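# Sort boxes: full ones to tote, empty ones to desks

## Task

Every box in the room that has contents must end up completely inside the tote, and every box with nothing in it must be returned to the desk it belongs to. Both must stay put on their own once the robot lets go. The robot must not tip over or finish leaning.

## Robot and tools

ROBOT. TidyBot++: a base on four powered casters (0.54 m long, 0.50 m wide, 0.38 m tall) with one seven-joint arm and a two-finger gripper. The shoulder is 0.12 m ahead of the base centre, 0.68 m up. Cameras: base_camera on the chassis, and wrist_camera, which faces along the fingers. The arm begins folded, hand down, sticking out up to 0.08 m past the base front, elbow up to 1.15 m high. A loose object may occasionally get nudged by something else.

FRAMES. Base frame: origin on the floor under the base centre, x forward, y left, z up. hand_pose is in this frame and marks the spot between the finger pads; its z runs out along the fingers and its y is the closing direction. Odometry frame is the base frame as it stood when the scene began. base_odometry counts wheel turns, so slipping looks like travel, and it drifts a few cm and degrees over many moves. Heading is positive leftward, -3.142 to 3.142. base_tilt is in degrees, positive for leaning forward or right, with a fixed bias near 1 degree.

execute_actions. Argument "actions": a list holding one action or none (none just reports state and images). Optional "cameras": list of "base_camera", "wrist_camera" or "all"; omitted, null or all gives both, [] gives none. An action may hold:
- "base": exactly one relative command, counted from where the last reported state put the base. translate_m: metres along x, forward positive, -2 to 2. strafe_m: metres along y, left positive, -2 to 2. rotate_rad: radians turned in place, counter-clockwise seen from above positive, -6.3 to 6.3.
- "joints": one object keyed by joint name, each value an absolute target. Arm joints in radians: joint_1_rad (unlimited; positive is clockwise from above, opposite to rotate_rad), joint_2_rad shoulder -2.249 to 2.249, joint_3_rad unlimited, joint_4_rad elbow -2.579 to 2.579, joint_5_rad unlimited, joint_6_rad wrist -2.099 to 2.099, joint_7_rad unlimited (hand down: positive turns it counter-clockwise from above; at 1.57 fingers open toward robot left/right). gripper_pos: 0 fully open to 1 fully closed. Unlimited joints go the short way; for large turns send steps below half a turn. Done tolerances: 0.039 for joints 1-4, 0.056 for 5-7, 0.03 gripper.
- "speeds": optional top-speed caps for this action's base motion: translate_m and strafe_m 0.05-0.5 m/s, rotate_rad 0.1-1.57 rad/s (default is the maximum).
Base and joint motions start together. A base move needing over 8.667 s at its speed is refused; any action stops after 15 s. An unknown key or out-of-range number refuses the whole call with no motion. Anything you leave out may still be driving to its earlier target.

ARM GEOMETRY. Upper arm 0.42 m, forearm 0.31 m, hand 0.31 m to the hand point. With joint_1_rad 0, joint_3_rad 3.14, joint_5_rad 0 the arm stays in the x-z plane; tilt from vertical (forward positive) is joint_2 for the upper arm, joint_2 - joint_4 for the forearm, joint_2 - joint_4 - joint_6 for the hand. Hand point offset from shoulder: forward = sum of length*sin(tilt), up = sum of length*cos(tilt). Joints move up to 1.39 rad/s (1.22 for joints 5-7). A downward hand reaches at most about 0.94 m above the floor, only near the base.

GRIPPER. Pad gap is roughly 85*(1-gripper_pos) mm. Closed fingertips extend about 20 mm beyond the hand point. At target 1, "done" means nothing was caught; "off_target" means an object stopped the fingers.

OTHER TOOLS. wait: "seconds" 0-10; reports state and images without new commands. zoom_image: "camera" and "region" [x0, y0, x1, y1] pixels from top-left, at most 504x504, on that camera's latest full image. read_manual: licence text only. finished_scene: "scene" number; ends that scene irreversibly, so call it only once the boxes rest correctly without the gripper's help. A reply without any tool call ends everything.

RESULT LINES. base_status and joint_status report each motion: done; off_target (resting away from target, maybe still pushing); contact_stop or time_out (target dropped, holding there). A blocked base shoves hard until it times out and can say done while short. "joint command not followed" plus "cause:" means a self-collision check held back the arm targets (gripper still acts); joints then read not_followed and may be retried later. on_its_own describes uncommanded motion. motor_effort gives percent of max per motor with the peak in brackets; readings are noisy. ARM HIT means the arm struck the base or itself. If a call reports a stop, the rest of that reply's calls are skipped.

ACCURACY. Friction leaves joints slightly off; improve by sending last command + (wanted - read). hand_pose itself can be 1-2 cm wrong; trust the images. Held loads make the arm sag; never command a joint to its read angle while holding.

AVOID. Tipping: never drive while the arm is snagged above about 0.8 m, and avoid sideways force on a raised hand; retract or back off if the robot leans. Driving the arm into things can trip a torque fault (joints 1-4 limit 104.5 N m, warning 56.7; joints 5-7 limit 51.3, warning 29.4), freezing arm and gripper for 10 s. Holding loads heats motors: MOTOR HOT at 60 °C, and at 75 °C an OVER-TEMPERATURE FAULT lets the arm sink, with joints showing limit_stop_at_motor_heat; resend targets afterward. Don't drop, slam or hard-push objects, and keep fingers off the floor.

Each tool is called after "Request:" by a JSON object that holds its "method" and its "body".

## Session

Request:
{"method": "execute_actions", "body": {"actions": [{"joints":{"joint_2_rad":-0.5,"joint_4_rad":-0.9,"joint_6_rad":-1.5}}]}}

Request:
{"method": "execute_actions", "body": {"actions": [{"base":{"rotate_rad":-1.57}}], "cameras": ["wrist_camera"]}}

Request:
{"method": "execute_actions", "body": {"actions": [{"base":{"rotate_rad":-1.57}}], "cameras": ["wrist_camera"]}}

Request:
{"method": "execute_actions", "body": {"actions": [{"base":{"rotate_rad":-1.57}}], "cameras": ["wrist_camera"]}}

Scene clock: 2.83 s.
base_odometry: x=+0.000 y=+0.000 heading=+0.000 (m, m, rad; odometry frame)
base_tilt: forward=+0.1 right=+0.1 (deg)
base_status: not commanded
joint_positions: joint_1_rad=-0.047 joint_2_rad=-0.489 joint_3_rad=+3.180 joint_4_rad=-0.911 joint_5_rad=+0.009 joint_6_rad=-1.474 joint_7_rad=+1.558 gripper_pos=+0.000
joint_status: all done
motor_effort: joint_1_rad=+0(1) joint_2_rad=+4(8) joint_3_rad=-1(0) joint_4_rad=+13(22) joint_5_rad=-1(1) joint_6_rad=+7(6) joint_7_rad=+1(0) (%)
hand_pose: x=+0.3460 y=-0.0086 z=+1.2407 quat_wxyz=(-0.011, +0.812, -0.007, +0.583) (m; base frame)
pictures: base_camera, wrist_camera
Images, in order (width x height): base_camera 644x364, wrist_camera 644x476.

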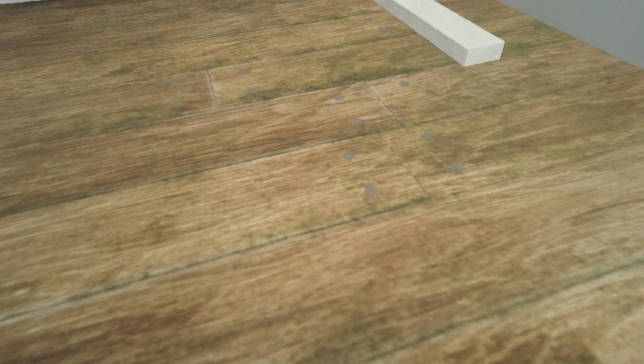

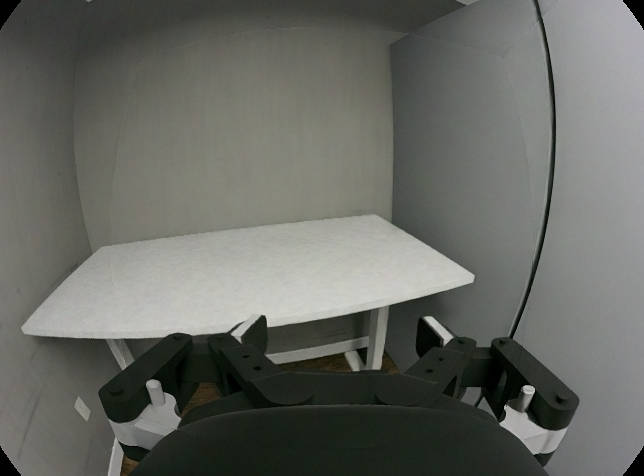

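Scene clock: 5.13 s.
base_odometry: x=+0.000 y=+0.000 heading=-1.569 (m, m, rad; odometry frame)
base_tilt: forward=+0.1 right=+0.1 (deg)
base_status: done
joint_positions: joint_1_rad=-0.047 joint_2_rad=-0.489 joint_3_rad=+3.180 joint_4_rad=-0.911 joint_5_rad=+0.009 joint_6_rad=-1.474 joint_7_rad=+1.558 gripper_pos=+0.000
joint_status: not commanded
motor_effort: joint_1_rad=+0(1) joint_2_rad=+4(4) joint_3_rad=-1(2) joint_4_rad=+13(13) joint_5_rad=-2(2) joint_6_rad=+7(7) joint_7_rad=+0(0) (%)
hand_pose: x=+0.3460 y=-0.0086 z=+1.2406 quat_wxyz=(-0.011, +0.812, -0.007, +0.583) (m; base frame)
pictures: wrist_camera
Images, in order (width x height): wrist_camera 644x476.

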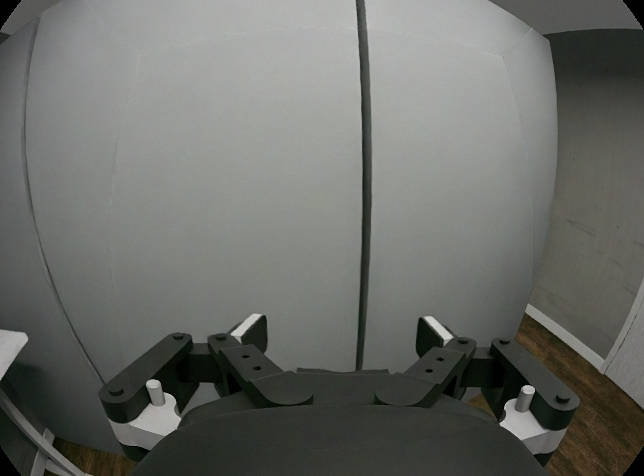

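Scene clock: 7.43 s.
base_odometry: x=+0.000 y=+0.000 heading=-3.138 (m, m, rad; odometry frame)
base_tilt: forward=+0.1 right=+0.1 (deg)
base_status: done
joint_positions: joint_1_rad=-0.047 joint_2_rad=-0.489 joint_3_rad=+3.180 joint_4_rad=-0.911 joint_5_rad=+0.009 joint_6_rad=-1.474 joint_7_rad=+1.558 gripper_pos=+0.000
joint_status: not commanded
motor_effort: joint_1_rad=-1(1) joint_2_rad=+4(5) joint_3_rad=-1(0) joint_4_rad=+13(13) joint_5_rad=-1(2) joint_6_rad=+7(7) joint_7_rad=+0(0) (%)
hand_pose: x=+0.3460 y=-0.0086 z=+1.2406 quat_wxyz=(-0.011, +0.812, -0.007, +0.583) (m; base frame)
pictures: wrist_camera
Images, in order (width x height): wrist_camera 644x476.

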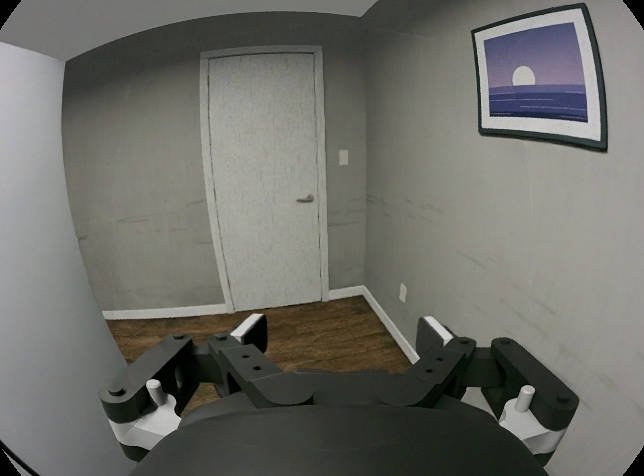

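Scene clock: 9.73 s.
base_odometry: x=+0.000 y=+0.000 heading=+1.577 (m, m, rad; odometry frame)
base_tilt: forward=+0.1 right=+0.1 (deg)
base_status: done
joint_positions: joint_1_rad=-0.047 joint_2_rad=-0.489 joint_3_rad=+3.180 joint_4_rad=-0.911 joint_5_rad=+0.009 joint_6_rad=-1.474 joint_7_rad=+1.558 gripper_pos=+0.000
joint_status: not commanded
motor_effort: joint_1_rad=+0(0) joint_2_rad=+4(4) joint_3_rad=-1(0) joint_4_rad=+13(13) joint_5_rad=-1(2) joint_6_rad=+7(7) joint_7_rad=+0(0) (%)
hand_pose: x=+0.3460 y=-0.0086 z=+1.2406 quat_wxyz=(-0.011, +0.812, -0.007, +0.583) (m; base frame)
pictures: wrist_camera
Images, in order (width x height): wrist_camera 644x476.

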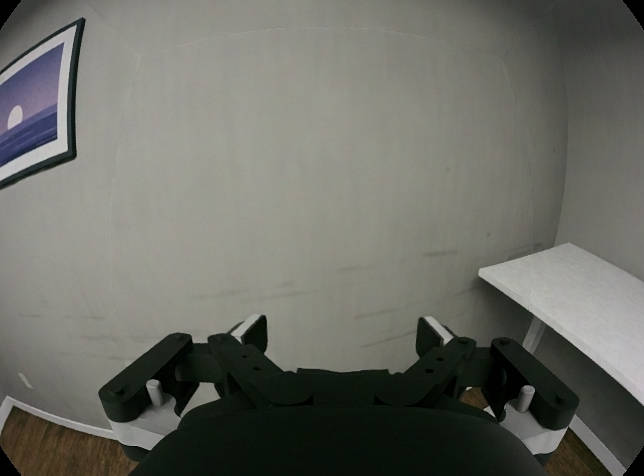

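Request:
{"method": "execute_actions", "body": {"actions": [{"base":{"rotate_rad":1.9}}], "cameras": ["base_camera"]}}

Request:
{"method": "execute_actions", "body": {"actions": [{"base":{"translate_m":1.3}}]}}

Scene clock: 12.77 s.
base_odometry: x=+0.000 y=+0.000 heading=-2.808 (m, m, rad; odometry frame)
base_tilt: forward=+0.1 right=+0.1 (deg)
base_status: done
joint_positions: joint_1_rad=-0.047 joint_2_rad=-0.489 joint_3_rad=+3.180 joint_4_rad=-0.911 joint_5_rad=+0.009 joint_6_rad=-1.474 joint_7_rad=+1.558 gripper_pos=+0.000
joint_status: not commanded
motor_effort: joint_1_rad=-1(0) joint_2_rad=+4(6) joint_3_rad=-1(1) joint_4_rad=+13(13) joint_5_rad=-1(0) joint_6_rad=+7(7) joint_7_rad=+0(1) (%)
hand_pose: x=+0.3460 y=-0.0086 z=+1.2406 quat_wxyz=(-0.011, +0.812, -0.007, +0.583) (m; base frame)
pictures: base_camera
Images, in order (width x height): base_camera 644x364.

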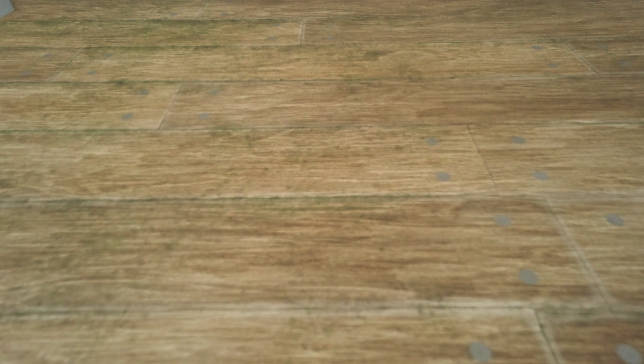

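Scene clock: 16.73 s.
base_odometry: x=-1.227 y=-0.428 heading=-2.806 (m, m, rad; odometry frame)
base_tilt: forward=+0.1 right=+0.1 (deg)
base_status: done
joint_positions: joint_1_rad=-0.047 joint_2_rad=-0.496 joint_3_rad=+3.180 joint_4_rad=-0.910 joint_5_rad=+0.009 joint_6_rad=-1.475 joint_7_rad=+1.558 gripper_pos=+0.000
joint_status: not commanded
motor_effort: joint_1_rad=-1(1) joint_2_rad=+5(8) joint_3_rad=-1(2) joint_4_rad=+13(14) joint_5_rad=-1(2) joint_6_rad=+7(7) joint_7_rad=+0(0) (%)
hand_pose: x=+0.3413 y=-0.0088 z=+1.2423 quat_wxyz=(-0.011, +0.810, -0.007, +0.586) (m; base frame)
pictures: base_camera, wrist_camera
Images, in order (width x height): base_camera 644x364, wrist_camera 644x476.

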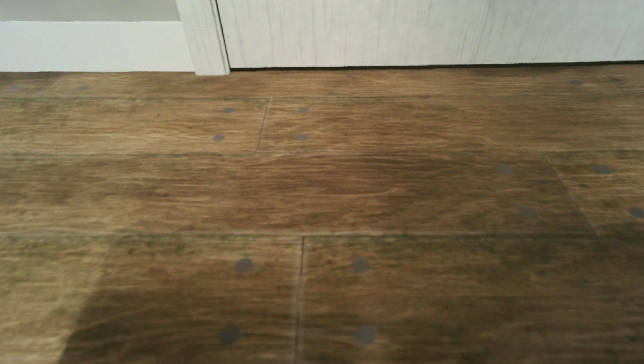

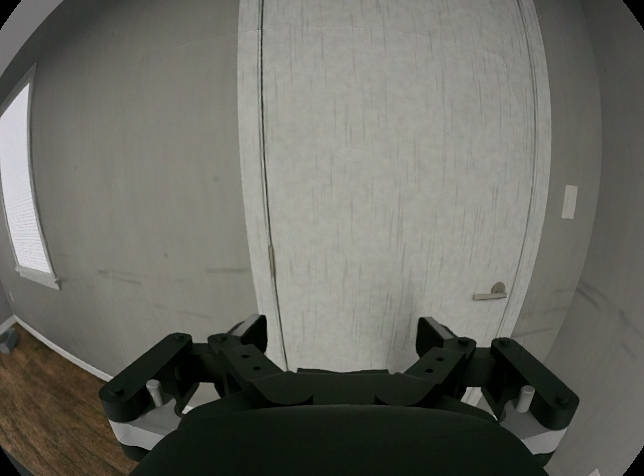

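Request:
{"method": "execute_actions", "body": {"actions": [{"base":{"translate_m":0.35}}], "cameras": []}}

Request:
{"method": "execute_actions", "body": {"actions": [{"base":{"rotate_rad":1.58}}]}}

Scene clock: 19.20 s.
base_odometry: x=-1.558 y=-0.544 heading=-2.805 (m, m, rad; odometry frame)
base_tilt: forward=+0.1 right=+0.1 (deg)
base_status: done
joint_positions: joint_1_rad=-0.047 joint_2_rad=-0.493 joint_3_rad=+3.180 joint_4_rad=-0.909 joint_5_rad=+0.009 joint_6_rad=-1.476 joint_7_rad=+1.558 gripper_pos=+0.000
joint_status: not commanded
motor_effort: joint_1_rad=-1(1) joint_2_rad=+4(8) joint_3_rad=-1(0) joint_4_rad=+13(14) joint_5_rad=-1(2) joint_6_rad=+7(7) joint_7_rad=+0(0) (%)
hand_pose: x=+0.3432 y=-0.0087 z=+1.2416 quat_wxyz=(-0.011, +0.811, -0.007, +0.584) (m; base frame)
pictures: none
No camera images: the call's "cameras" was empty. Leave "cameras" out to get every camera's image.

Scene clock: 21.50 s.
base_odometry: x=-1.558 y=-0.544 heading=-1.226 (m, m, rad; odometry frame)
base_tilt: forward=+0.1 right=+0.1 (deg)
base_status: done
joint_positions: joint_1_rad=-0.047 joint_2_rad=-0.493 joint_3_rad=+3.180 joint_4_rad=-0.909 joint_5_rad=+0.009 joint_6_rad=-1.476 joint_7_rad=+1.558 gripper_pos=+0.000
joint_status: not commanded
motor_effort: joint_1_rad=-1(0) joint_2_rad=+4(4) joint_3_rad=-1(2) joint_4_rad=+13(13) joint_5_rad=-1(2) joint_6_rad=+7(7) joint_7_rad=+0(0) (%)
hand_pose: x=+0.3432 y=-0.0087 z=+1.2416 quat_wxyz=(-0.011, +0.811, -0.007, +0.584) (m; base frame)
pictures: base_camera, wrist_camera
Images, in order (width x height): base_camera 644x364, wrist_camera 644x476.

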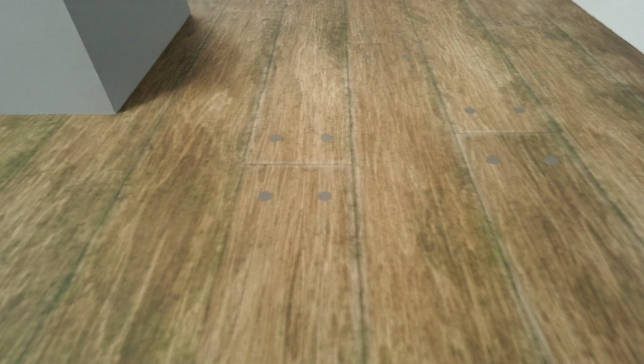

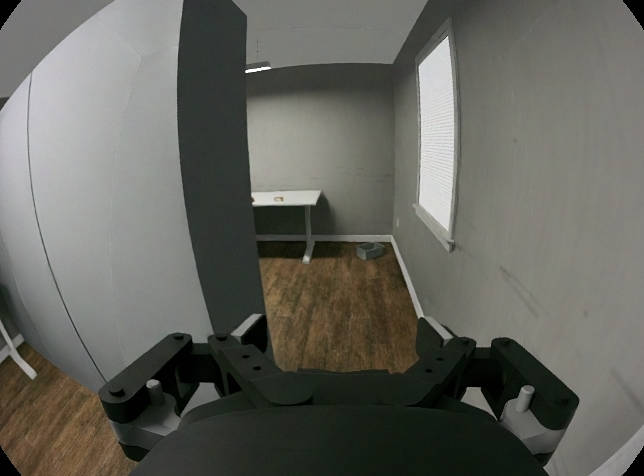

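Request:
{"method": "execute_actions", "body": {"actions": [{"base":{"strafe_m":-0.13}}], "cameras": []}}

Request:
{"method": "execute_actions", "body": {"actions": [{"base":{"translate_m":1.8}}]}}

Request:
{"method": "execute_actions", "body": {"actions": [{"base":{"rotate_rad":1.0}}], "cameras": ["wrist_camera"]}}

Request:
{"method": "execute_actions", "body": {"actions": [{"base":{"rotate_rad":1.0}}], "cameras": ["wrist_camera"]}}

Scene clock: 23.53 s.
base_odometry: x=-1.680 y=-0.588 heading=-1.225 (m, m, rad; odometry frame)
base_tilt: forward=+0.1 right=+0.1 (deg)
base_status: done
joint_positions: joint_1_rad=-0.047 joint_2_rad=-0.493 joint_3_rad=+3.182 joint_4_rad=-0.909 joint_5_rad=+0.009 joint_6_rad=-1.476 joint_7_rad=+1.558 gripper_pos=+0.000
joint_status: not commanded
motor_effort: joint_1_rad=+0(2) joint_2_rad=+4(5) joint_3_rad=-1(1) joint_4_rad=+13(13) joint_5_rad=-1(2) joint_6_rad=+7(7) joint_7_rad=+0(0) (%)
hand_pose: x=+0.3433 y=-0.0096 z=+1.2416 quat_wxyz=(-0.011, +0.811, -0.008, +0.584) (m; base frame)
pictures: none
No camera images: the call's "cameras" was empty. Leave "cameras" out to get every camera's image.

Scene clock: 28.50 s.
base_odometry: x=-1.070 y=-2.282 heading=-1.225 (m, m, rad; odometry frame)
base_tilt: forward=+0.1 right=+0.1 (deg)
base_status: done
joint_positions: joint_1_rad=-0.047 joint_2_rad=-0.497 joint_3_rad=+3.182 joint_4_rad=-0.909 joint_5_rad=+0.009 joint_6_rad=-1.476 joint_7_rad=+1.558 gripper_pos=+0.000
joint_status: not commanded
motor_effort: joint_1_rad=-1(0) joint_2_rad=+4(8) joint_3_rad=-1(0) joint_4_rad=+13(14) joint_5_rad=-1(1) joint_6_rad=+7(7) joint_7_rad=+0(0) (%)
hand_pose: x=+0.3408 y=-0.0097 z=+1.2427 quat_wxyz=(-0.011, +0.810, -0.008, +0.586) (m; base frame)
pictures: base_camera, wrist_camera
Images, in order (width x height): base_camera 644x364, wrist_camera 644x476.

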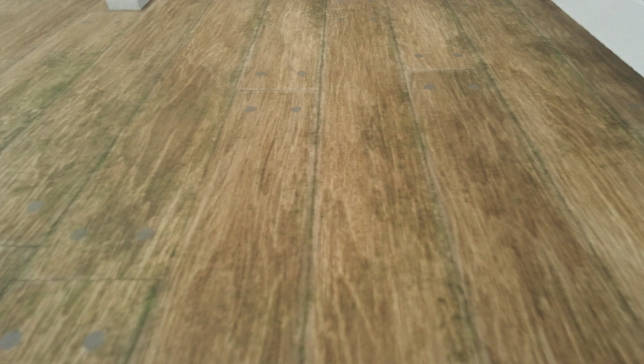

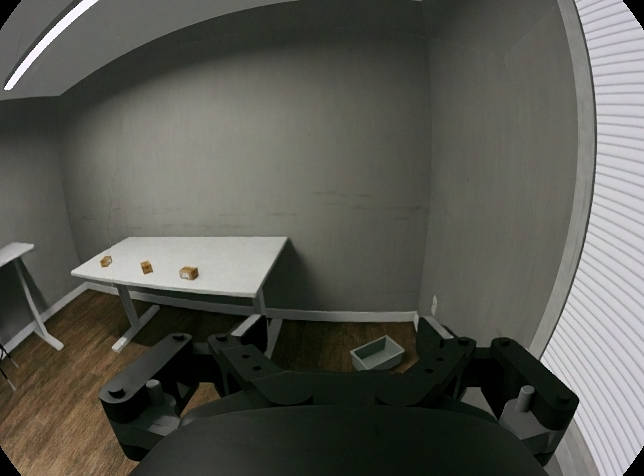

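Scene clock: 30.40 s.
base_odometry: x=-1.070 y=-2.282 heading=-0.226 (m, m, rad; odometry frame)
base_tilt: forward=+0.1 right=+0.1 (deg)
base_status: done
joint_positions: joint_1_rad=-0.047 joint_2_rad=-0.497 joint_3_rad=+3.182 joint_4_rad=-0.909 joint_5_rad=+0.009 joint_6_rad=-1.476 joint_7_rad=+1.558 gripper_pos=+0.000
joint_status: not commanded
motor_effort: joint_1_rad=-1(1) joint_2_rad=+5(6) joint_3_rad=-1(4) joint_4_rad=+12(13) joint_5_rad=-1(2) joint_6_rad=+7(7) joint_7_rad=+0(0) (%)
hand_pose: x=+0.3408 y=-0.0097 z=+1.2427 quat_wxyz=(-0.011, +0.810, -0.008, +0.586) (m; base frame)
pictures: wrist_camera
Images, in order (width x height): wrist_camera 644x476.

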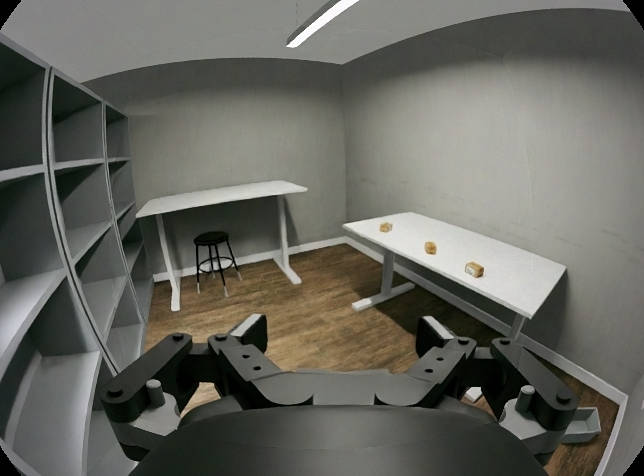

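Scene clock: 32.30 s.
base_odometry: x=-1.070 y=-2.282 heading=+0.773 (m, m, rad; odometry frame)
base_tilt: forward=+0.1 right=+0.1 (deg)
base_status: done
joint_positions: joint_1_rad=-0.047 joint_2_rad=-0.497 joint_3_rad=+3.182 joint_4_rad=-0.909 joint_5_rad=+0.009 joint_6_rad=-1.476 joint_7_rad=+1.558 gripper_pos=+0.000
joint_status: not commanded
motor_effort: joint_1_rad=+0(1) joint_2_rad=+5(5) joint_3_rad=-1(2) joint_4_rad=+13(13) joint_5_rad=-1(2) joint_6_rad=+7(7) joint_7_rad=+0(0) (%)
hand_pose: x=+0.3408 y=-0.0097 z=+1.2427 quat_wxyz=(-0.011, +0.810, -0.008, +0.586) (m; base frame)
pictures: wrist_camera
Images, in order (width x height): wrist_camera 644x476.

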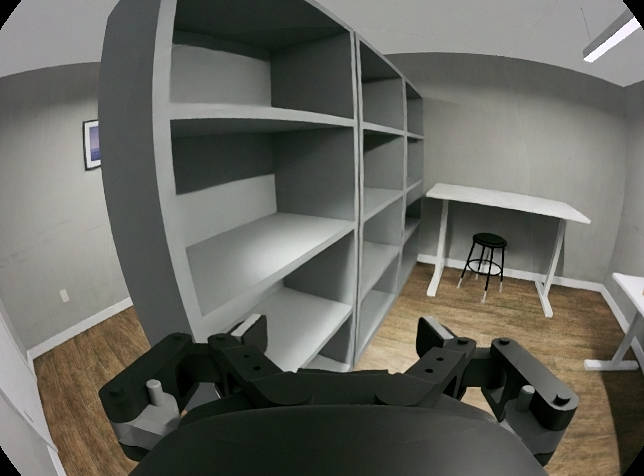

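Request:
{"method": "execute_actions", "body": {"actions": [{"base":{"rotate_rad":-2.02},"joints":{"joint_2_rad":0.26,"joint_4_rad":-0.97,"joint_6_rad":-1.93}}], "cameras": []}}

Request:
{"method": "execute_actions", "body": {"actions": [{"base":{"strafe_m":0.75}}], "cameras": []}}

Request:
{"method": "execute_actions", "body": {"actions": [{"base":{"translate_m":0.65}}]}}

Scene clock: 36.13 s.
base_odometry: x=-1.070 y=-2.282 heading=-1.245 (m, m, rad; odometry frame)
base_tilt: forward=+0.1 right=+0.1 (deg)
base_status: done
joint_positions: joint_1_rad=-0.042 joint_2_rad=+0.270 joint_3_rad=+3.181 joint_4_rad=-0.959 joint_5_rad=+0.009 joint_6_rad=-1.904 joint_7_rad=+1.558 gripper_pos=+0.000
joint_status: all done
motor_effort: joint_1_rad=-1(2) joint_2_rad=-25(31) joint_3_rad=-1(2) joint_4_rad=+17(19) joint_5_rad=-1(0) joint_6_rad=-1(8) joint_7_rad=+0(0) (%)
hand_pose: x=+0.5306 y=+0.0026 z=+0.8814 quat_wxyz=(+0.009, +1.000, -0.005, +0.005) (m; base frame)
pictures: none
No camera images: the call's "cameras" was empty. Leave "cameras" out to get every camera's image.

Scene clock: 39.00 s.
base_odometry: x=-0.359 y=-2.044 heading=-1.247 (m, m, rad; odometry frame)
base_tilt: forward=+0.1 right=+0.1 (deg)
base_status: done
joint_positions: joint_1_rad=-0.046 joint_2_rad=+0.270 joint_3_rad=+3.181 joint_4_rad=-0.959 joint_5_rad=+0.009 joint_6_rad=-1.904 joint_7_rad=+1.558 gripper_pos=+0.000
joint_status: not commanded
motor_effort: joint_1_rad=+0(4) joint_2_rad=-25(26) joint_3_rad=-1(3) joint_4_rad=+17(17) joint_5_rad=-1(2) joint_6_rad=-1(1) joint_7_rad=+0(0) (%)
hand_pose: x=+0.5305 y=+0.0041 z=+0.8814 quat_wxyz=(+0.009, +1.000, -0.004, +0.004) (m; base frame)
pictures: none
No camera images: the call's "cameras" was empty. Leave "cameras" out to get every camera's image.

Scene clock: 41.67 s.
base_odometry: x=-0.151 y=-2.660 heading=-1.246 (m, m, rad; odometry frame)
base_tilt: forward=+0.1 right=+0.1 (deg)
base_status: done
joint_positions: joint_1_rad=-0.046 joint_2_rad=+0.264 joint_3_rad=+3.181 joint_4_rad=-0.959 joint_5_rad=+0.009 joint_6_rad=-1.908 joint_7_rad=+1.558 gripper_pos=+0.000
joint_status: not commanded
motor_effort: joint_1_rad=+0(2) joint_2_rad=-25(28) joint_3_rad=-1(2) joint_4_rad=+17(18) joint_5_rad=-1(1) joint_6_rad=-1(0) joint_7_rad=+0(0) (%)
hand_pose: x=+0.5281 y=+0.0040 z=+0.8835 quat_wxyz=(+0.009, +1.000, -0.004, +0.005) (m; base frame)
pictures: base_camera, wrist_camera
Images, in order (width x height): base_camera 644x364, wrist_camera 644x476.

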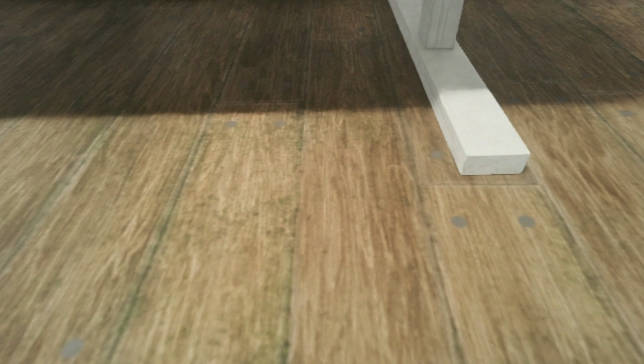

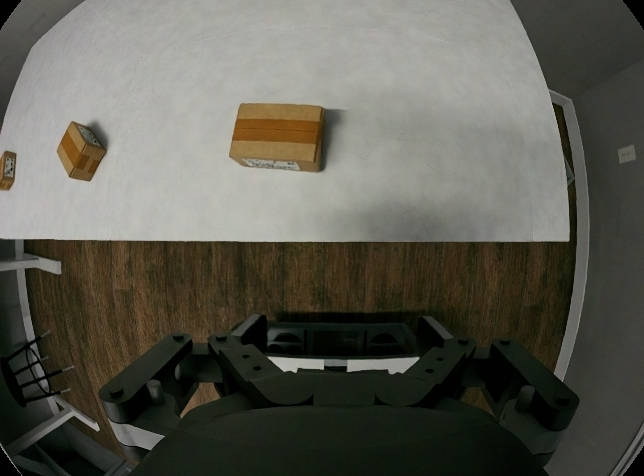

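Request:
{"method": "execute_actions", "body": {"actions": [{"base":{"translate_m":0.155},"joints":{"joint_7_rad":-0.05}}], "cameras": []}}

Request:
{"method": "execute_actions", "body": {"actions": [{"base":{"strafe_m":0.06}}], "cameras": ["wrist_camera"]}}

Scene clock: 44.20 s.
base_odometry: x=-0.102 y=-2.806 heading=-1.246 (m, m, rad; odometry frame)
base_tilt: forward=+0.1 right=+0.1 (deg)
base_status: done
joint_positions: joint_1_rad=-0.046 joint_2_rad=+0.266 joint_3_rad=+3.181 joint_4_rad=-0.959 joint_5_rad=+0.009 joint_6_rad=-1.908 joint_7_rad=-0.025 gripper_pos=+0.000
joint_status: all done
motor_effort: joint_1_rad=+0(1) joint_2_rad=-25(29) joint_3_rad=-1(0) joint_4_rad=+17(17) joint_5_rad=-1(1) joint_6_rad=-1(0) joint_7_rad=-1(1) (%)
hand_pose: x=+0.5284 y=+0.0040 z=+0.8827 quat_wxyz=(+0.004, +0.700, -0.714, +0.009) (m; base frame)
pictures: none
No camera images: the call's "cameras" was empty. Leave "cameras" out to get every camera's image.

Scene clock: 45.27 s.
base_odometry: x=-0.045 y=-2.787 heading=-1.246 (m, m, rad; odometry frame)
base_tilt: forward=+0.1 right=+0.1 (deg)
base_status: done
joint_positions: joint_1_rad=-0.051 joint_2_rad=+0.266 joint_3_rad=+3.181 joint_4_rad=-0.959 joint_5_rad=+0.009 joint_6_rad=-1.908 joint_7_rad=-0.025 gripper_pos=+0.000
joint_status: not commanded
motor_effort: joint_1_rad=+0(4) joint_2_rad=-24(26) joint_3_rad=-1(3) joint_4_rad=+17(17) joint_5_rad=-1(0) joint_6_rad=-1(1) joint_7_rad=+1(0) (%)
hand_pose: x=+0.5283 y=+0.0063 z=+0.8827 quat_wxyz=(+0.004, +0.702, -0.712, +0.009) (m; base frame)
pictures: wrist_camera
Images, in order (width x height): wrist_camera 644x476.

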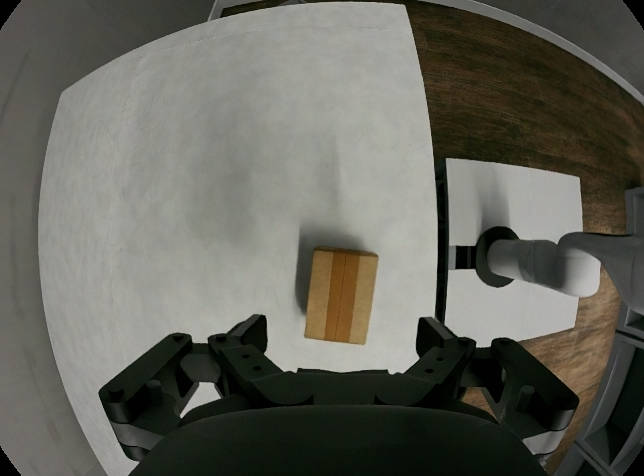

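Request:
{"method": "execute_actions", "body": {"actions": [{"joints":{"joint_7_rad":-0.13,"joint_2_rad":0.235,"joint_4_rad":-1.35,"joint_6_rad":-1.535}}], "cameras": ["wrist_camera"]}}

Scene clock: 47.47 s.
base_odometry: x=-0.045 y=-2.787 heading=-1.246 (m, m, rad; odometry frame)
base_tilt: forward=+0.1 right=+0.1 (deg)
base_status: not commanded
joint_positions: joint_1_rad=-0.051 joint_2_rad=+0.253 joint_3_rad=+3.181 joint_4_rad=-1.338 joint_5_rad=+0.009 joint_6_rad=-1.559 joint_7_rad=-0.086 gripper_pos=+0.000
joint_status: all done
motor_effort: joint_1_rad=+0(1) joint_2_rad=-25(27) joint_3_rad=-1(1) joint_4_rad=+18(19) joint_5_rad=-1(1) joint_6_rad=-1(0) joint_7_rad=+0(0) (%)
hand_pose: x=+0.5365 y=+0.0050 z=+0.7716 quat_wxyz=(+0.009, +0.681, -0.732, +0.004) (m; base frame)
pictures: wrist_camera
Images, in order (width x height): wrist_camera 644x476.

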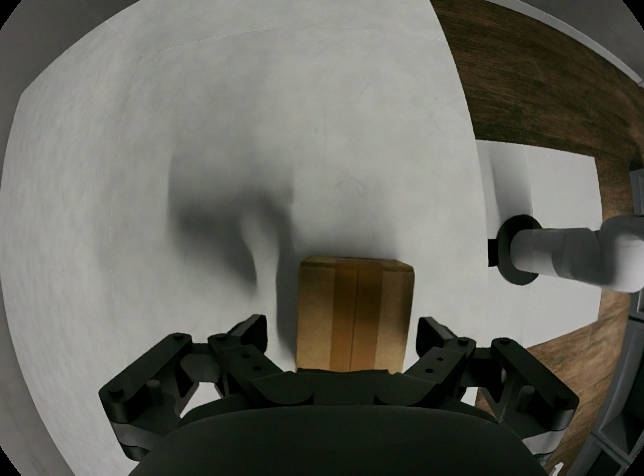

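Request:
{"method": "execute_actions", "body": {"actions": [{"joints":{"joint_4_rad":-1.39,"joint_6_rad":-1.50}}], "cameras": []}}

Request:
{"method": "execute_actions", "body": {"actions": [{"joints":{"gripper_pos":1.0}}], "cameras": []}}

Request:
{"method": "execute_actions", "body": {"actions": [{"joints":{"joint_4_rad":-1.2,"joint_6_rad":-1.72}}], "cameras": ["wrist_camera"]}}

Scene clock: 48.80 s.
base_odometry: x=-0.045 y=-2.787 heading=-1.246 (m, m, rad; odometry frame)
base_tilt: forward=+0.1 right=+0.1 (deg)
base_status: not commanded
joint_positions: joint_1_rad=-0.051 joint_2_rad=+0.250 joint_3_rad=+3.181 joint_4_rad=-1.379 joint_5_rad=+0.009 joint_6_rad=-1.525 joint_7_rad=-0.086 gripper_pos=+0.000
joint_status: all done
motor_effort: joint_1_rad=+0(0) joint_2_rad=-24(25) joint_3_rad=-1(1) joint_4_rad=+17(18) joint_5_rad=-1(1) joint_6_rad=-1(1) joint_7_rad=+0(0) (%)
hand_pose: x=+0.5335 y=+0.0048 z=+0.7600 quat_wxyz=(+0.011, +0.681, -0.732, +0.003) (m; base frame)
pictures: none
No camera images: the call's "cameras" was empty. Leave "cameras" out to get every camera's image.

Scene clock: 49.90 s.
base_odometry: x=-0.045 y=-2.787 heading=-1.246 (m, m, rad; odometry frame)
base_tilt: forward=+0.1 right=+0.1 (deg)
base_status: not commanded
joint_positions: joint_1_rad=-0.051 joint_2_rad=+0.244 joint_3_rad=+3.181 joint_4_rad=-1.380 joint_5_rad=+0.009 joint_6_rad=-1.524 joint_7_rad=-0.086 gripper_pos=+0.352
joint_status: gripper_pos off_target (ended at +0.352, target +1.000)
motor_effort: joint_1_rad=-1(1) joint_2_rad=-24(25) joint_3_rad=-1(1) joint_4_rad=+18(18) joint_5_rad=-1(1) joint_6_rad=-1(0) joint_7_rad=+0(1) (%)
hand_pose: x=+0.5330 y=+0.0048 z=+0.7622 quat_wxyz=(+0.008, +0.681, -0.732, +0.005) (m; base frame)
pictures: none
No camera images: the call's "cameras" was empty. Leave "cameras" out to get every camera's image.

Scene clock: 51.07 s.
base_odometry: x=-0.045 y=-2.787 heading=-1.246 (m, m, rad; odometry frame)
base_tilt: forward=+0.1 right=+0.1 (deg)
base_status: not commanded
joint_positions: joint_1_rad=-0.051 joint_2_rad=+0.243 joint_3_rad=+3.181 joint_4_rad=-1.212 joint_5_rad=+0.009 joint_6_rad=-1.696 joint_7_rad=-0.086 gripper_pos=+0.352
joint_status: all done
motor_effort: joint_1_rad=-1(1) joint_2_rad=-25(26) joint_3_rad=-1(1) joint_4_rad=+17(19) joint_5_rad=-1(1) joint_6_rad=-1(0) joint_7_rad=+0(0) (%)
hand_pose: x=+0.5297 y=+0.0053 z=+0.8153 quat_wxyz=(+0.010, +0.681, -0.733, +0.004) (m; base frame)
pictures: wrist_camera
Images, in order (width x height): wrist_camera 644x476.

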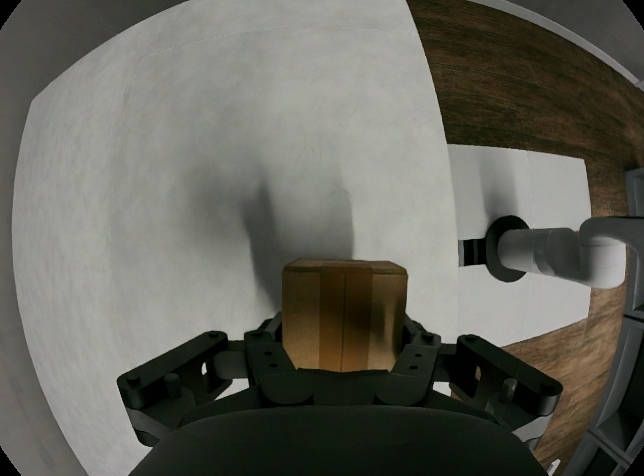

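Request:
{"method": "execute_actions", "body": {"actions": [{"joints":{"joint_4_rad":-1.38,"joint_6_rad":-1.51}}], "cameras": []}}

Request:
{"method": "execute_actions", "body": {"actions": [{"joints":{"gripper_pos":0.0}}], "cameras": []}}

Request:
{"method": "execute_actions", "body": {"actions": [{"joints":{"joint_2_rad":0.26,"joint_4_rad":-0.97,"joint_6_rad":-1.93}}], "cameras": []}}

Request:
{"method": "execute_actions", "body": {"actions": [{"joints":{"joint_7_rad":1.58},"base":{"strafe_m":0.38}}]}}

Scene clock: 52.93 s.
base_odometry: x=-0.045 y=-2.787 heading=-1.246 (m, m, rad; odometry frame)
base_tilt: forward=+0.1 right=+0.1 (deg)
base_status: not commanded
joint_positions: joint_1_rad=-0.051 joint_2_rad=+0.243 joint_3_rad=+3.181 joint_4_rad=-1.369 joint_5_rad=+0.009 joint_6_rad=-1.534 joint_7_rad=-0.086 gripper_pos=+0.352
joint_status: all done
motor_effort: joint_1_rad=-1(0) joint_2_rad=-25(26) joint_3_rad=-1(1) joint_4_rad=+17(19) joint_5_rad=-1(1) joint_6_rad=-1(1) joint_7_rad=-1(0) (%)
hand_pose: x=+0.5333 y=+0.0048 z=+0.7661 quat_wxyz=(+0.008, +0.681, -0.732, +0.005) (m; base frame)
pictures: none
No camera images: the call's "cameras" was empty. Leave "cameras" out to get every camera's image.

Scene clock: 54.03 s.
base_odometry: x=-0.045 y=-2.787 heading=-1.246 (m, m, rad; odometry frame)
base_tilt: forward=+0.1 right=+0.1 (deg)
base_status: not commanded
joint_positions: joint_1_rad=-0.051 joint_2_rad=+0.243 joint_3_rad=+3.181 joint_4_rad=-1.369 joint_5_rad=+0.009 joint_6_rad=-1.534 joint_7_rad=-0.086 gripper_pos=+0.000
joint_status: all done
motor_effort: joint_1_rad=-1(1) joint_2_rad=-25(25) joint_3_rad=-1(1) joint_4_rad=+17(18) joint_5_rad=-1(1) joint_6_rad=+0(1) joint_7_rad=+0(0) (%)
hand_pose: x=+0.5333 y=+0.0048 z=+0.7661 quat_wxyz=(+0.008, +0.681, -0.732, +0.005) (m; base frame)
pictures: none
No camera images: the call's "cameras" was empty. Leave "cameras" out to get every camera's image.

Scene clock: 55.60 s.
base_odometry: x=-0.045 y=-2.787 heading=-1.246 (m, m, rad; odometry frame)
base_tilt: forward=+0.1 right=+0.1 (deg)
base_status: not commanded
joint_positions: joint_1_rad=-0.051 joint_2_rad=+0.243 joint_3_rad=+3.181 joint_4_rad=-0.983 joint_5_rad=+0.009 joint_6_rad=-1.906 joint_7_rad=-0.086 gripper_pos=+0.000
joint_status: all done
motor_effort: joint_1_rad=+0(0) joint_2_rad=-24(26) joint_3_rad=-1(1) joint_4_rad=+17(18) joint_5_rad=-1(1) joint_6_rad=-1(0) joint_7_rad=+0(0) (%)
hand_pose: x=+0.5195 y=+0.0059 z=+0.8849 quat_wxyz=(+0.003, +0.680, -0.733, +0.010) (m; base frame)
pictures: none
No camera images: the call's "cameras" was empty. Leave "cameras" out to get every camera's image.

Scene clock: 57.73 s.
base_odometry: x=+0.316 y=-2.666 heading=-1.246 (m, m, rad; odometry frame)
base_tilt: forward=+0.1 right=+0.1 (deg)
base_status: done
joint_positions: joint_1_rad=-0.052 joint_2_rad=+0.244 joint_3_rad=+3.180 joint_4_rad=-0.983 joint_5_rad=+0.009 joint_6_rad=-1.906 joint_7_rad=+1.555 gripper_pos=+0.000
joint_status: all done
motor_effort: joint_1_rad=+0(2) joint_2_rad=-24(26) joint_3_rad=-1(1) joint_4_rad=+17(17) joint_5_rad=-1(0) joint_6_rad=+0(1) joint_7_rad=+0(0) (%)
hand_pose: x=+0.5195 y=+0.0065 z=+0.8848 quat_wxyz=(+0.009, +1.000, -0.002, +0.004) (m; base frame)
pictures: base_camera, wrist_camera
Images, in order (width x height): base_camera 644x364, wrist_camera 644x476.

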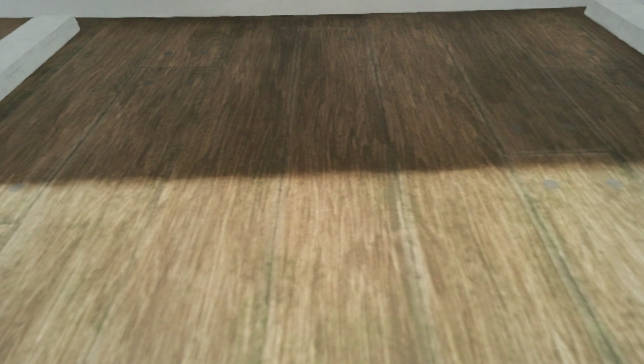

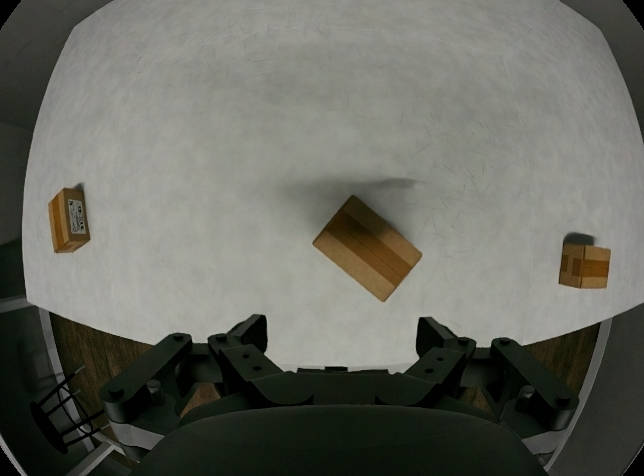

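Request:
{"method": "execute_actions", "body": {"actions": [{"joints":{"joint_7_rad":2.46},"base":{"translate_m":0.035}}], "cameras": []}}

Request:
{"method": "execute_actions", "body": {"actions": [{"base":{"strafe_m":-0.024}}], "cameras": []}}

Request:
{"method": "execute_actions", "body": {"actions": [{"joints":{"joint_2_rad":0.24,"joint_4_rad":-1.25,"joint_6_rad":-1.64}}], "cameras": ["wrist_camera"]}}

Scene clock: 59.77 s.
base_odometry: x=+0.327 y=-2.699 heading=-1.246 (m, m, rad; odometry frame)
base_tilt: forward=+0.1 right=+0.1 (deg)
base_status: done
joint_positions: joint_1_rad=-0.052 joint_2_rad=+0.259 joint_3_rad=+3.180 joint_4_rad=-0.982 joint_5_rad=+0.009 joint_6_rad=-1.908 joint_7_rad=+2.435 gripper_pos=+0.000
joint_status: all done
motor_effort: joint_1_rad=+0(1) joint_2_rad=-24(27) joint_3_rad=-1(2) joint_4_rad=+17(18) joint_5_rad=-1(1) joint_6_rad=+0(0) joint_7_rad=+1(1) (%)
hand_pose: x=+0.5223 y=+0.0066 z=+0.8789 quat_wxyz=(+0.007, +0.905, +0.424, -0.007) (m; base frame)
pictures: none
No camera images: the call's "cameras" was empty. Leave "cameras" out to get every camera's image.

Scene clock: 60.57 s.
base_odometry: x=+0.305 y=-2.707 heading=-1.246 (m, m, rad; odometry frame)
base_tilt: forward=+0.1 right=+0.1 (deg)
base_status: done
joint_positions: joint_1_rad=-0.045 joint_2_rad=+0.259 joint_3_rad=+3.180 joint_4_rad=-0.982 joint_5_rad=+0.009 joint_6_rad=-1.908 joint_7_rad=+2.435 gripper_pos=+0.000
joint_status: not commanded
motor_effort: joint_1_rad=-1(2) joint_2_rad=-24(27) joint_3_rad=-1(2) joint_4_rad=+17(17) joint_5_rad=-1(0) joint_6_rad=-1(0) joint_7_rad=+0(0) (%)
hand_pose: x=+0.5223 y=+0.0039 z=+0.8790 quat_wxyz=(+0.007, +0.907, +0.421, -0.007) (m; base frame)
pictures: none
No camera images: the call's "cameras" was empty. Leave "cameras" out to get every camera's image.

Scene clock: 61.90 s.
base_odometry: x=+0.305 y=-2.707 heading=-1.246 (m, m, rad; odometry frame)
base_tilt: forward=+0.1 right=+0.1 (deg)
base_status: not commanded
joint_positions: joint_1_rad=-0.045 joint_2_rad=+0.258 joint_3_rad=+3.180 joint_4_rad=-1.238 joint_5_rad=+0.009 joint_6_rad=-1.664 joint_7_rad=+2.435 gripper_pos=+0.000
joint_status: all done
motor_effort: joint_1_rad=-1(0) joint_2_rad=-25(26) joint_3_rad=-1(1) joint_4_rad=+17(18) joint_5_rad=-1(1) joint_6_rad=-1(1) joint_7_rad=+0(0) (%)
hand_pose: x=+0.5345 y=+0.0031 z=+0.8011 quat_wxyz=(+0.005, +0.906, +0.422, -0.012) (m; base frame)
pictures: wrist_camera
Images, in order (width x height): wrist_camera 644x476.

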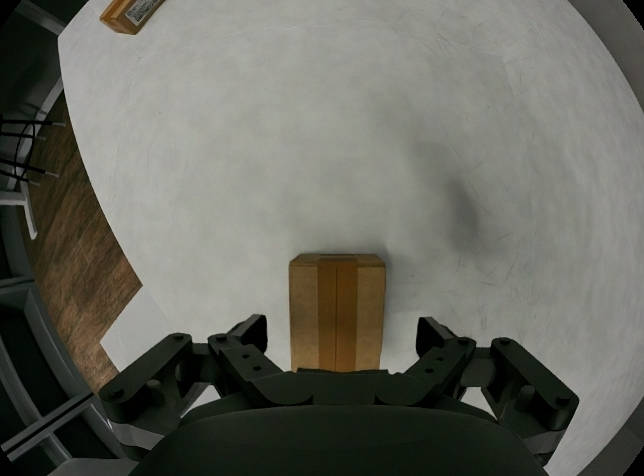

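Good. Lower 3.6 cm, grasp, lift.

Request:
{"method": "execute_actions", "body": {"actions": [{"joints":{"joint_4_rad":-1.365,"joint_6_rad":-1.51}}], "cameras": []}}

Request:
{"method": "execute_actions", "body": {"actions": [{"joints":{"gripper_pos":1.0}}], "cameras": []}}

Request:
{"method": "execute_actions", "body": {"actions": [{"joints":{"joint_4_rad":-1.2,"joint_6_rad":-1.72}}], "cameras": ["wrist_camera"]}}

Scene clock: 63.37 s.
base_odometry: x=+0.305 y=-2.707 heading=-1.246 (m, m, rad; odometry frame)
base_tilt: forward=+0.1 right=+0.1 (deg)
base_status: not commanded
joint_positions: joint_1_rad=-0.045 joint_2_rad=+0.253 joint_3_rad=+3.180 joint_4_rad=-1.354 joint_5_rad=+0.009 joint_6_rad=-1.534 joint_7_rad=+2.435 gripper_pos=+0.000
joint_status: all done
motor_effort: joint_1_rad=-1(1) joint_2_rad=-25(26) joint_3_rad=-1(1) joint_4_rad=+17(19) joint_5_rad=-1(1) joint_6_rad=-1(1) joint_7_rad=-1(0) (%)
hand_pose: x=+0.5389 y=+0.0028 z=+0.7662 quat_wxyz=(+0.008, +0.906, +0.423, -0.004) (m; base frame)
pictures: none
No camera images: the call's "cameras" was empty. Leave "cameras" out to get every camera's image.

Scene clock: 64.47 s.
base_odometry: x=+0.305 y=-2.707 heading=-1.246 (m, m, rad; odometry frame)
base_tilt: forward=+0.1 right=+0.1 (deg)
base_status: not commanded
joint_positions: joint_1_rad=-0.045 joint_2_rad=+0.247 joint_3_rad=+3.180 joint_4_rad=-1.355 joint_5_rad=+0.009 joint_6_rad=-1.534 joint_7_rad=+2.435 gripper_pos=+0.359
joint_status: gripper_pos off_target (ended at +0.359, target +1.000)
motor_effort: joint_1_rad=+0(1) joint_2_rad=-25(26) joint_3_rad=-1(1) joint_4_rad=+18(18) joint_5_rad=-1(1) joint_6_rad=-1(0) joint_7_rad=-1(0) (%)
hand_pose: x=+0.5381 y=+0.0027 z=+0.7687 quat_wxyz=(+0.010, +0.906, +0.423, -0.001) (m; base frame)
pictures: none
No camera images: the call's "cameras" was empty. Leave "cameras" out to get every camera's image.

Scene clock: 65.57 s.
base_odometry: x=+0.305 y=-2.707 heading=-1.246 (m, m, rad; odometry frame)
base_tilt: forward=+0.1 right=+0.1 (deg)
base_status: not commanded
joint_positions: joint_1_rad=-0.045 joint_2_rad=+0.246 joint_3_rad=+3.180 joint_4_rad=-1.212 joint_5_rad=+0.009 joint_6_rad=-1.697 joint_7_rad=+2.435 gripper_pos=+0.359
joint_status: all done
motor_effort: joint_1_rad=-1(1) joint_2_rad=-25(26) joint_3_rad=-1(1) joint_4_rad=+18(19) joint_5_rad=-1(1) joint_6_rad=-1(1) joint_7_rad=+0(0) (%)
hand_pose: x=+0.5301 y=+0.0031 z=+0.8141 quat_wxyz=(+0.006, +0.907, +0.422, -0.010) (m; base frame)
pictures: wrist_camera
Images, in order (width x height): wrist_camera 644x476.

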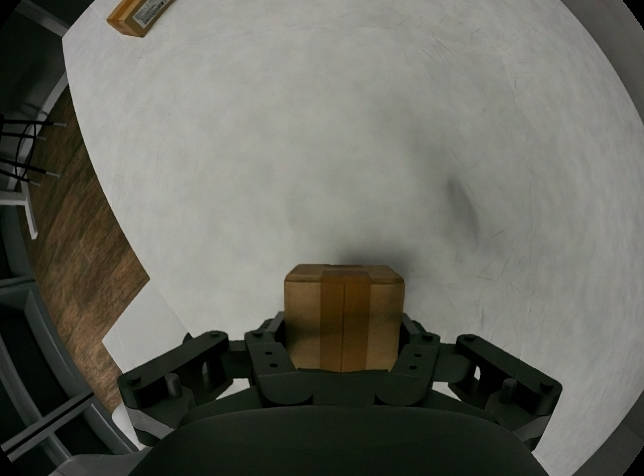

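Request:
{"method": "execute_actions", "body": {"actions": [{"joints":{"joint_4_rad":-1.36,"joint_6_rad":-1.52}}], "cameras": []}}

Request:
{"method": "execute_actions", "body": {"actions": [{"joints":{"gripper_pos":0.0}}], "cameras": []}}

Request:
{"method": "execute_actions", "body": {"actions": [{"joints":{"joint_2_rad":0.26,"joint_4_rad":-0.97,"joint_6_rad":-1.93}}], "cameras": []}}

Request:
{"method": "execute_actions", "body": {"actions": [{"joints":{"joint_7_rad":1.53},"base":{"strafe_m":0.44}}]}}

Scene clock: 67.53 s.
base_odometry: x=+0.305 y=-2.707 heading=-1.246 (m, m, rad; odometry frame)
base_tilt: forward=+0.1 right=+0.1 (deg)
base_status: not commanded
joint_positions: joint_1_rad=-0.045 joint_2_rad=+0.246 joint_3_rad=+3.180 joint_4_rad=-1.350 joint_5_rad=+0.009 joint_6_rad=-1.543 joint_7_rad=+2.435 gripper_pos=+0.359
joint_status: all done
motor_effort: joint_1_rad=+0(1) joint_2_rad=-25(26) joint_3_rad=-1(1) joint_4_rad=+18(18) joint_5_rad=-1(1) joint_6_rad=-1(1) joint_7_rad=+0(1) (%)
hand_pose: x=+0.5369 y=+0.0028 z=+0.7709 quat_wxyz=(+0.009, +0.906, +0.423, -0.002) (m; base frame)
pictures: none
No camera images: the call's "cameras" was empty. Leave "cameras" out to get every camera's image.

Scene clock: 68.63 s.
base_odometry: x=+0.305 y=-2.707 heading=-1.246 (m, m, rad; odometry frame)
base_tilt: forward=+0.1 right=+0.1 (deg)
base_status: not commanded
joint_positions: joint_1_rad=-0.045 joint_2_rad=+0.246 joint_3_rad=+3.180 joint_4_rad=-1.350 joint_5_rad=+0.009 joint_6_rad=-1.543 joint_7_rad=+2.435 gripper_pos=+0.000
joint_status: all done
motor_effort: joint_1_rad=-1(0) joint_2_rad=-25(25) joint_3_rad=-1(1) joint_4_rad=+18(18) joint_5_rad=-1(1) joint_6_rad=-1(1) joint_7_rad=-1(0) (%)
hand_pose: x=+0.5369 y=+0.0028 z=+0.7709 quat_wxyz=(+0.009, +0.906, +0.423, -0.002) (m; base frame)
pictures: none
No camera images: the call's "cameras" was empty. Leave "cameras" out to get every camera's image.

Scene clock: 70.17 s.
base_odometry: x=+0.305 y=-2.707 heading=-1.246 (m, m, rad; odometry frame)
base_tilt: forward=+0.1 right=+0.1 (deg)
base_status: not commanded
joint_positions: joint_1_rad=-0.045 joint_2_rad=+0.246 joint_3_rad=+3.180 joint_4_rad=-0.983 joint_5_rad=+0.009 joint_6_rad=-1.906 joint_7_rad=+2.435 gripper_pos=+0.000
joint_status: all done
motor_effort: joint_1_rad=+0(0) joint_2_rad=-24(27) joint_3_rad=-1(1) joint_4_rad=+17(18) joint_5_rad=-1(1) joint_6_rad=-1(0) joint_7_rad=+0(0) (%)
hand_pose: x=+0.5200 y=+0.0038 z=+0.8840 quat_wxyz=(+0.009, +0.907, +0.421, -0.001) (m; base frame)
pictures: none
No camera images: the call's "cameras" was empty. Leave "cameras" out to get every camera's image.

Scene clock: 72.43 s.
base_odometry: x=+0.722 y=-2.567 heading=-1.246 (m, m, rad; odometry frame)
base_tilt: forward=+0.1 right=+0.1 (deg)
base_status: done
joint_positions: joint_1_rad=-0.051 joint_2_rad=+0.248 joint_3_rad=+3.179 joint_4_rad=-0.982 joint_5_rad=+0.009 joint_6_rad=-1.907 joint_7_rad=+1.555 gripper_pos=+0.000
joint_status: all done
motor_effort: joint_1_rad=-1(2) joint_2_rad=-24(27) joint_3_rad=-1(3) joint_4_rad=+17(18) joint_5_rad=-1(0) joint_6_rad=+0(1) joint_7_rad=+0(1) (%)
hand_pose: x=+0.5204 y=+0.0064 z=+0.8833 quat_wxyz=(+0.009, +1.000, -0.002, +0.002) (m; base frame)
pictures: base_camera, wrist_camera
Images, in order (width x height): base_camera 644x364, wrist_camera 644x476.

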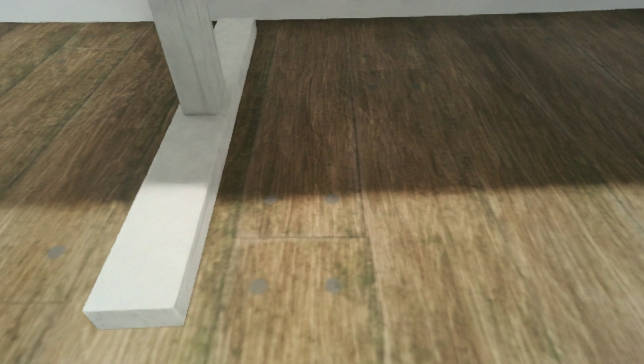

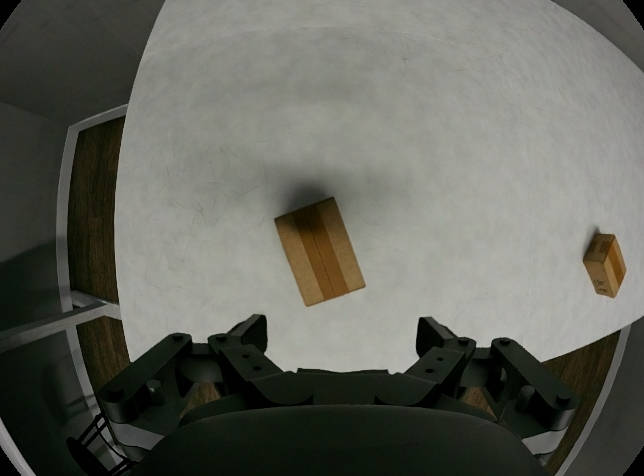

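Request:
{"method": "execute_actions", "body": {"actions": [{"joints":{"joint_7_rad":1.92},"base":{"translate_m":0.03}}], "cameras": []}}

Request:
{"method": "execute_actions", "body": {"actions": [{"base":{"strafe_m":0.02}}], "cameras": []}}

Request:
{"method": "execute_actions", "body": {"actions": [{"joints":{"joint_2_rad":0.24,"joint_4_rad":-1.25,"joint_6_rad":-1.64}}], "cameras": ["wrist_camera"]}}

Scene clock: 73.83 s.
base_odometry: x=+0.732 y=-2.595 heading=-1.246 (m, m, rad; odometry frame)
base_tilt: forward=+0.1 right=+0.1 (deg)
base_status: done
joint_positions: joint_1_rad=-0.051 joint_2_rad=+0.260 joint_3_rad=+3.179 joint_4_rad=-0.981 joint_5_rad=+0.009 joint_6_rad=-1.908 joint_7_rad=+1.895 gripper_pos=+0.000
joint_status: all done
motor_effort: joint_1_rad=+0(1) joint_2_rad=-24(28) joint_3_rad=-1(0) joint_4_rad=+17(18) joint_5_rad=-1(0) joint_6_rad=+0(0) joint_7_rad=+0(0) (%)
hand_pose: x=+0.5225 y=+0.0064 z=+0.8789 quat_wxyz=(+0.008, +0.986, +0.167, -0.005) (m; base frame)
pictures: none
No camera images: the call's "cameras" was empty. Leave "cameras" out to get every camera's image.

Scene clock: 74.63 s.
base_odometry: x=+0.751 y=-2.589 heading=-1.246 (m, m, rad; odometry frame)
base_tilt: forward=+0.1 right=+0.1 (deg)
base_status: done
joint_positions: joint_1_rad=-0.051 joint_2_rad=+0.260 joint_3_rad=+3.179 joint_4_rad=-0.981 joint_5_rad=+0.009 joint_6_rad=-1.908 joint_7_rad=+1.895 gripper_pos=+0.000
joint_status: not commanded
motor_effort: joint_1_rad=-1(4) joint_2_rad=-25(26) joint_3_rad=-1(3) joint_4_rad=+17(17) joint_5_rad=-1(2) joint_6_rad=+0(0) joint_7_rad=+0(0) (%)
hand_pose: x=+0.5225 y=+0.0064 z=+0.8789 quat_wxyz=(+0.008, +0.986, +0.167, -0.005) (m; base frame)
pictures: none
No camera images: the call's "cameras" was empty. Leave "cameras" out to get every camera's image.

Scene clock: 75.97 s.
base_odometry: x=+0.751 y=-2.589 heading=-1.246 (m, m, rad; odometry frame)
base_tilt: forward=+0.1 right=+0.1 (deg)
base_status: not commanded
joint_positions: joint_1_rad=-0.051 joint_2_rad=+0.258 joint_3_rad=+3.179 joint_4_rad=-1.238 joint_5_rad=+0.009 joint_6_rad=-1.664 joint_7_rad=+1.895 gripper_pos=+0.000
joint_status: all done
motor_effort: joint_1_rad=-1(0) joint_2_rad=-25(26) joint_3_rad=-1(1) joint_4_rad=+18(18) joint_5_rad=-1(1) joint_6_rad=-1(1) joint_7_rad=+0(0) (%)
hand_pose: x=+0.5345 y=+0.0057 z=+0.8011 quat_wxyz=(+0.008, +0.986, +0.168, -0.010) (m; base frame)
pictures: wrist_camera
Images, in order (width x height): wrist_camera 644x476.

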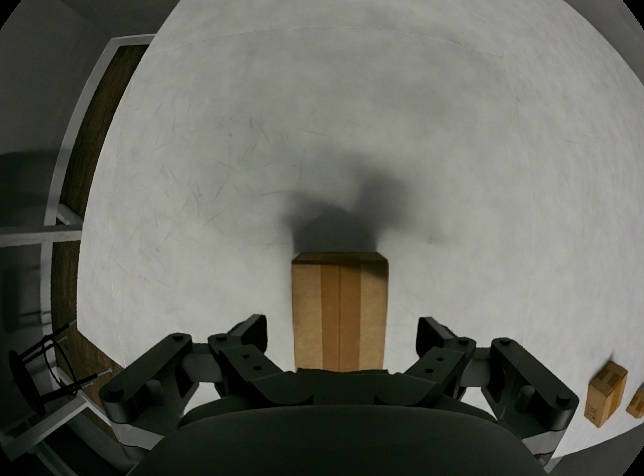

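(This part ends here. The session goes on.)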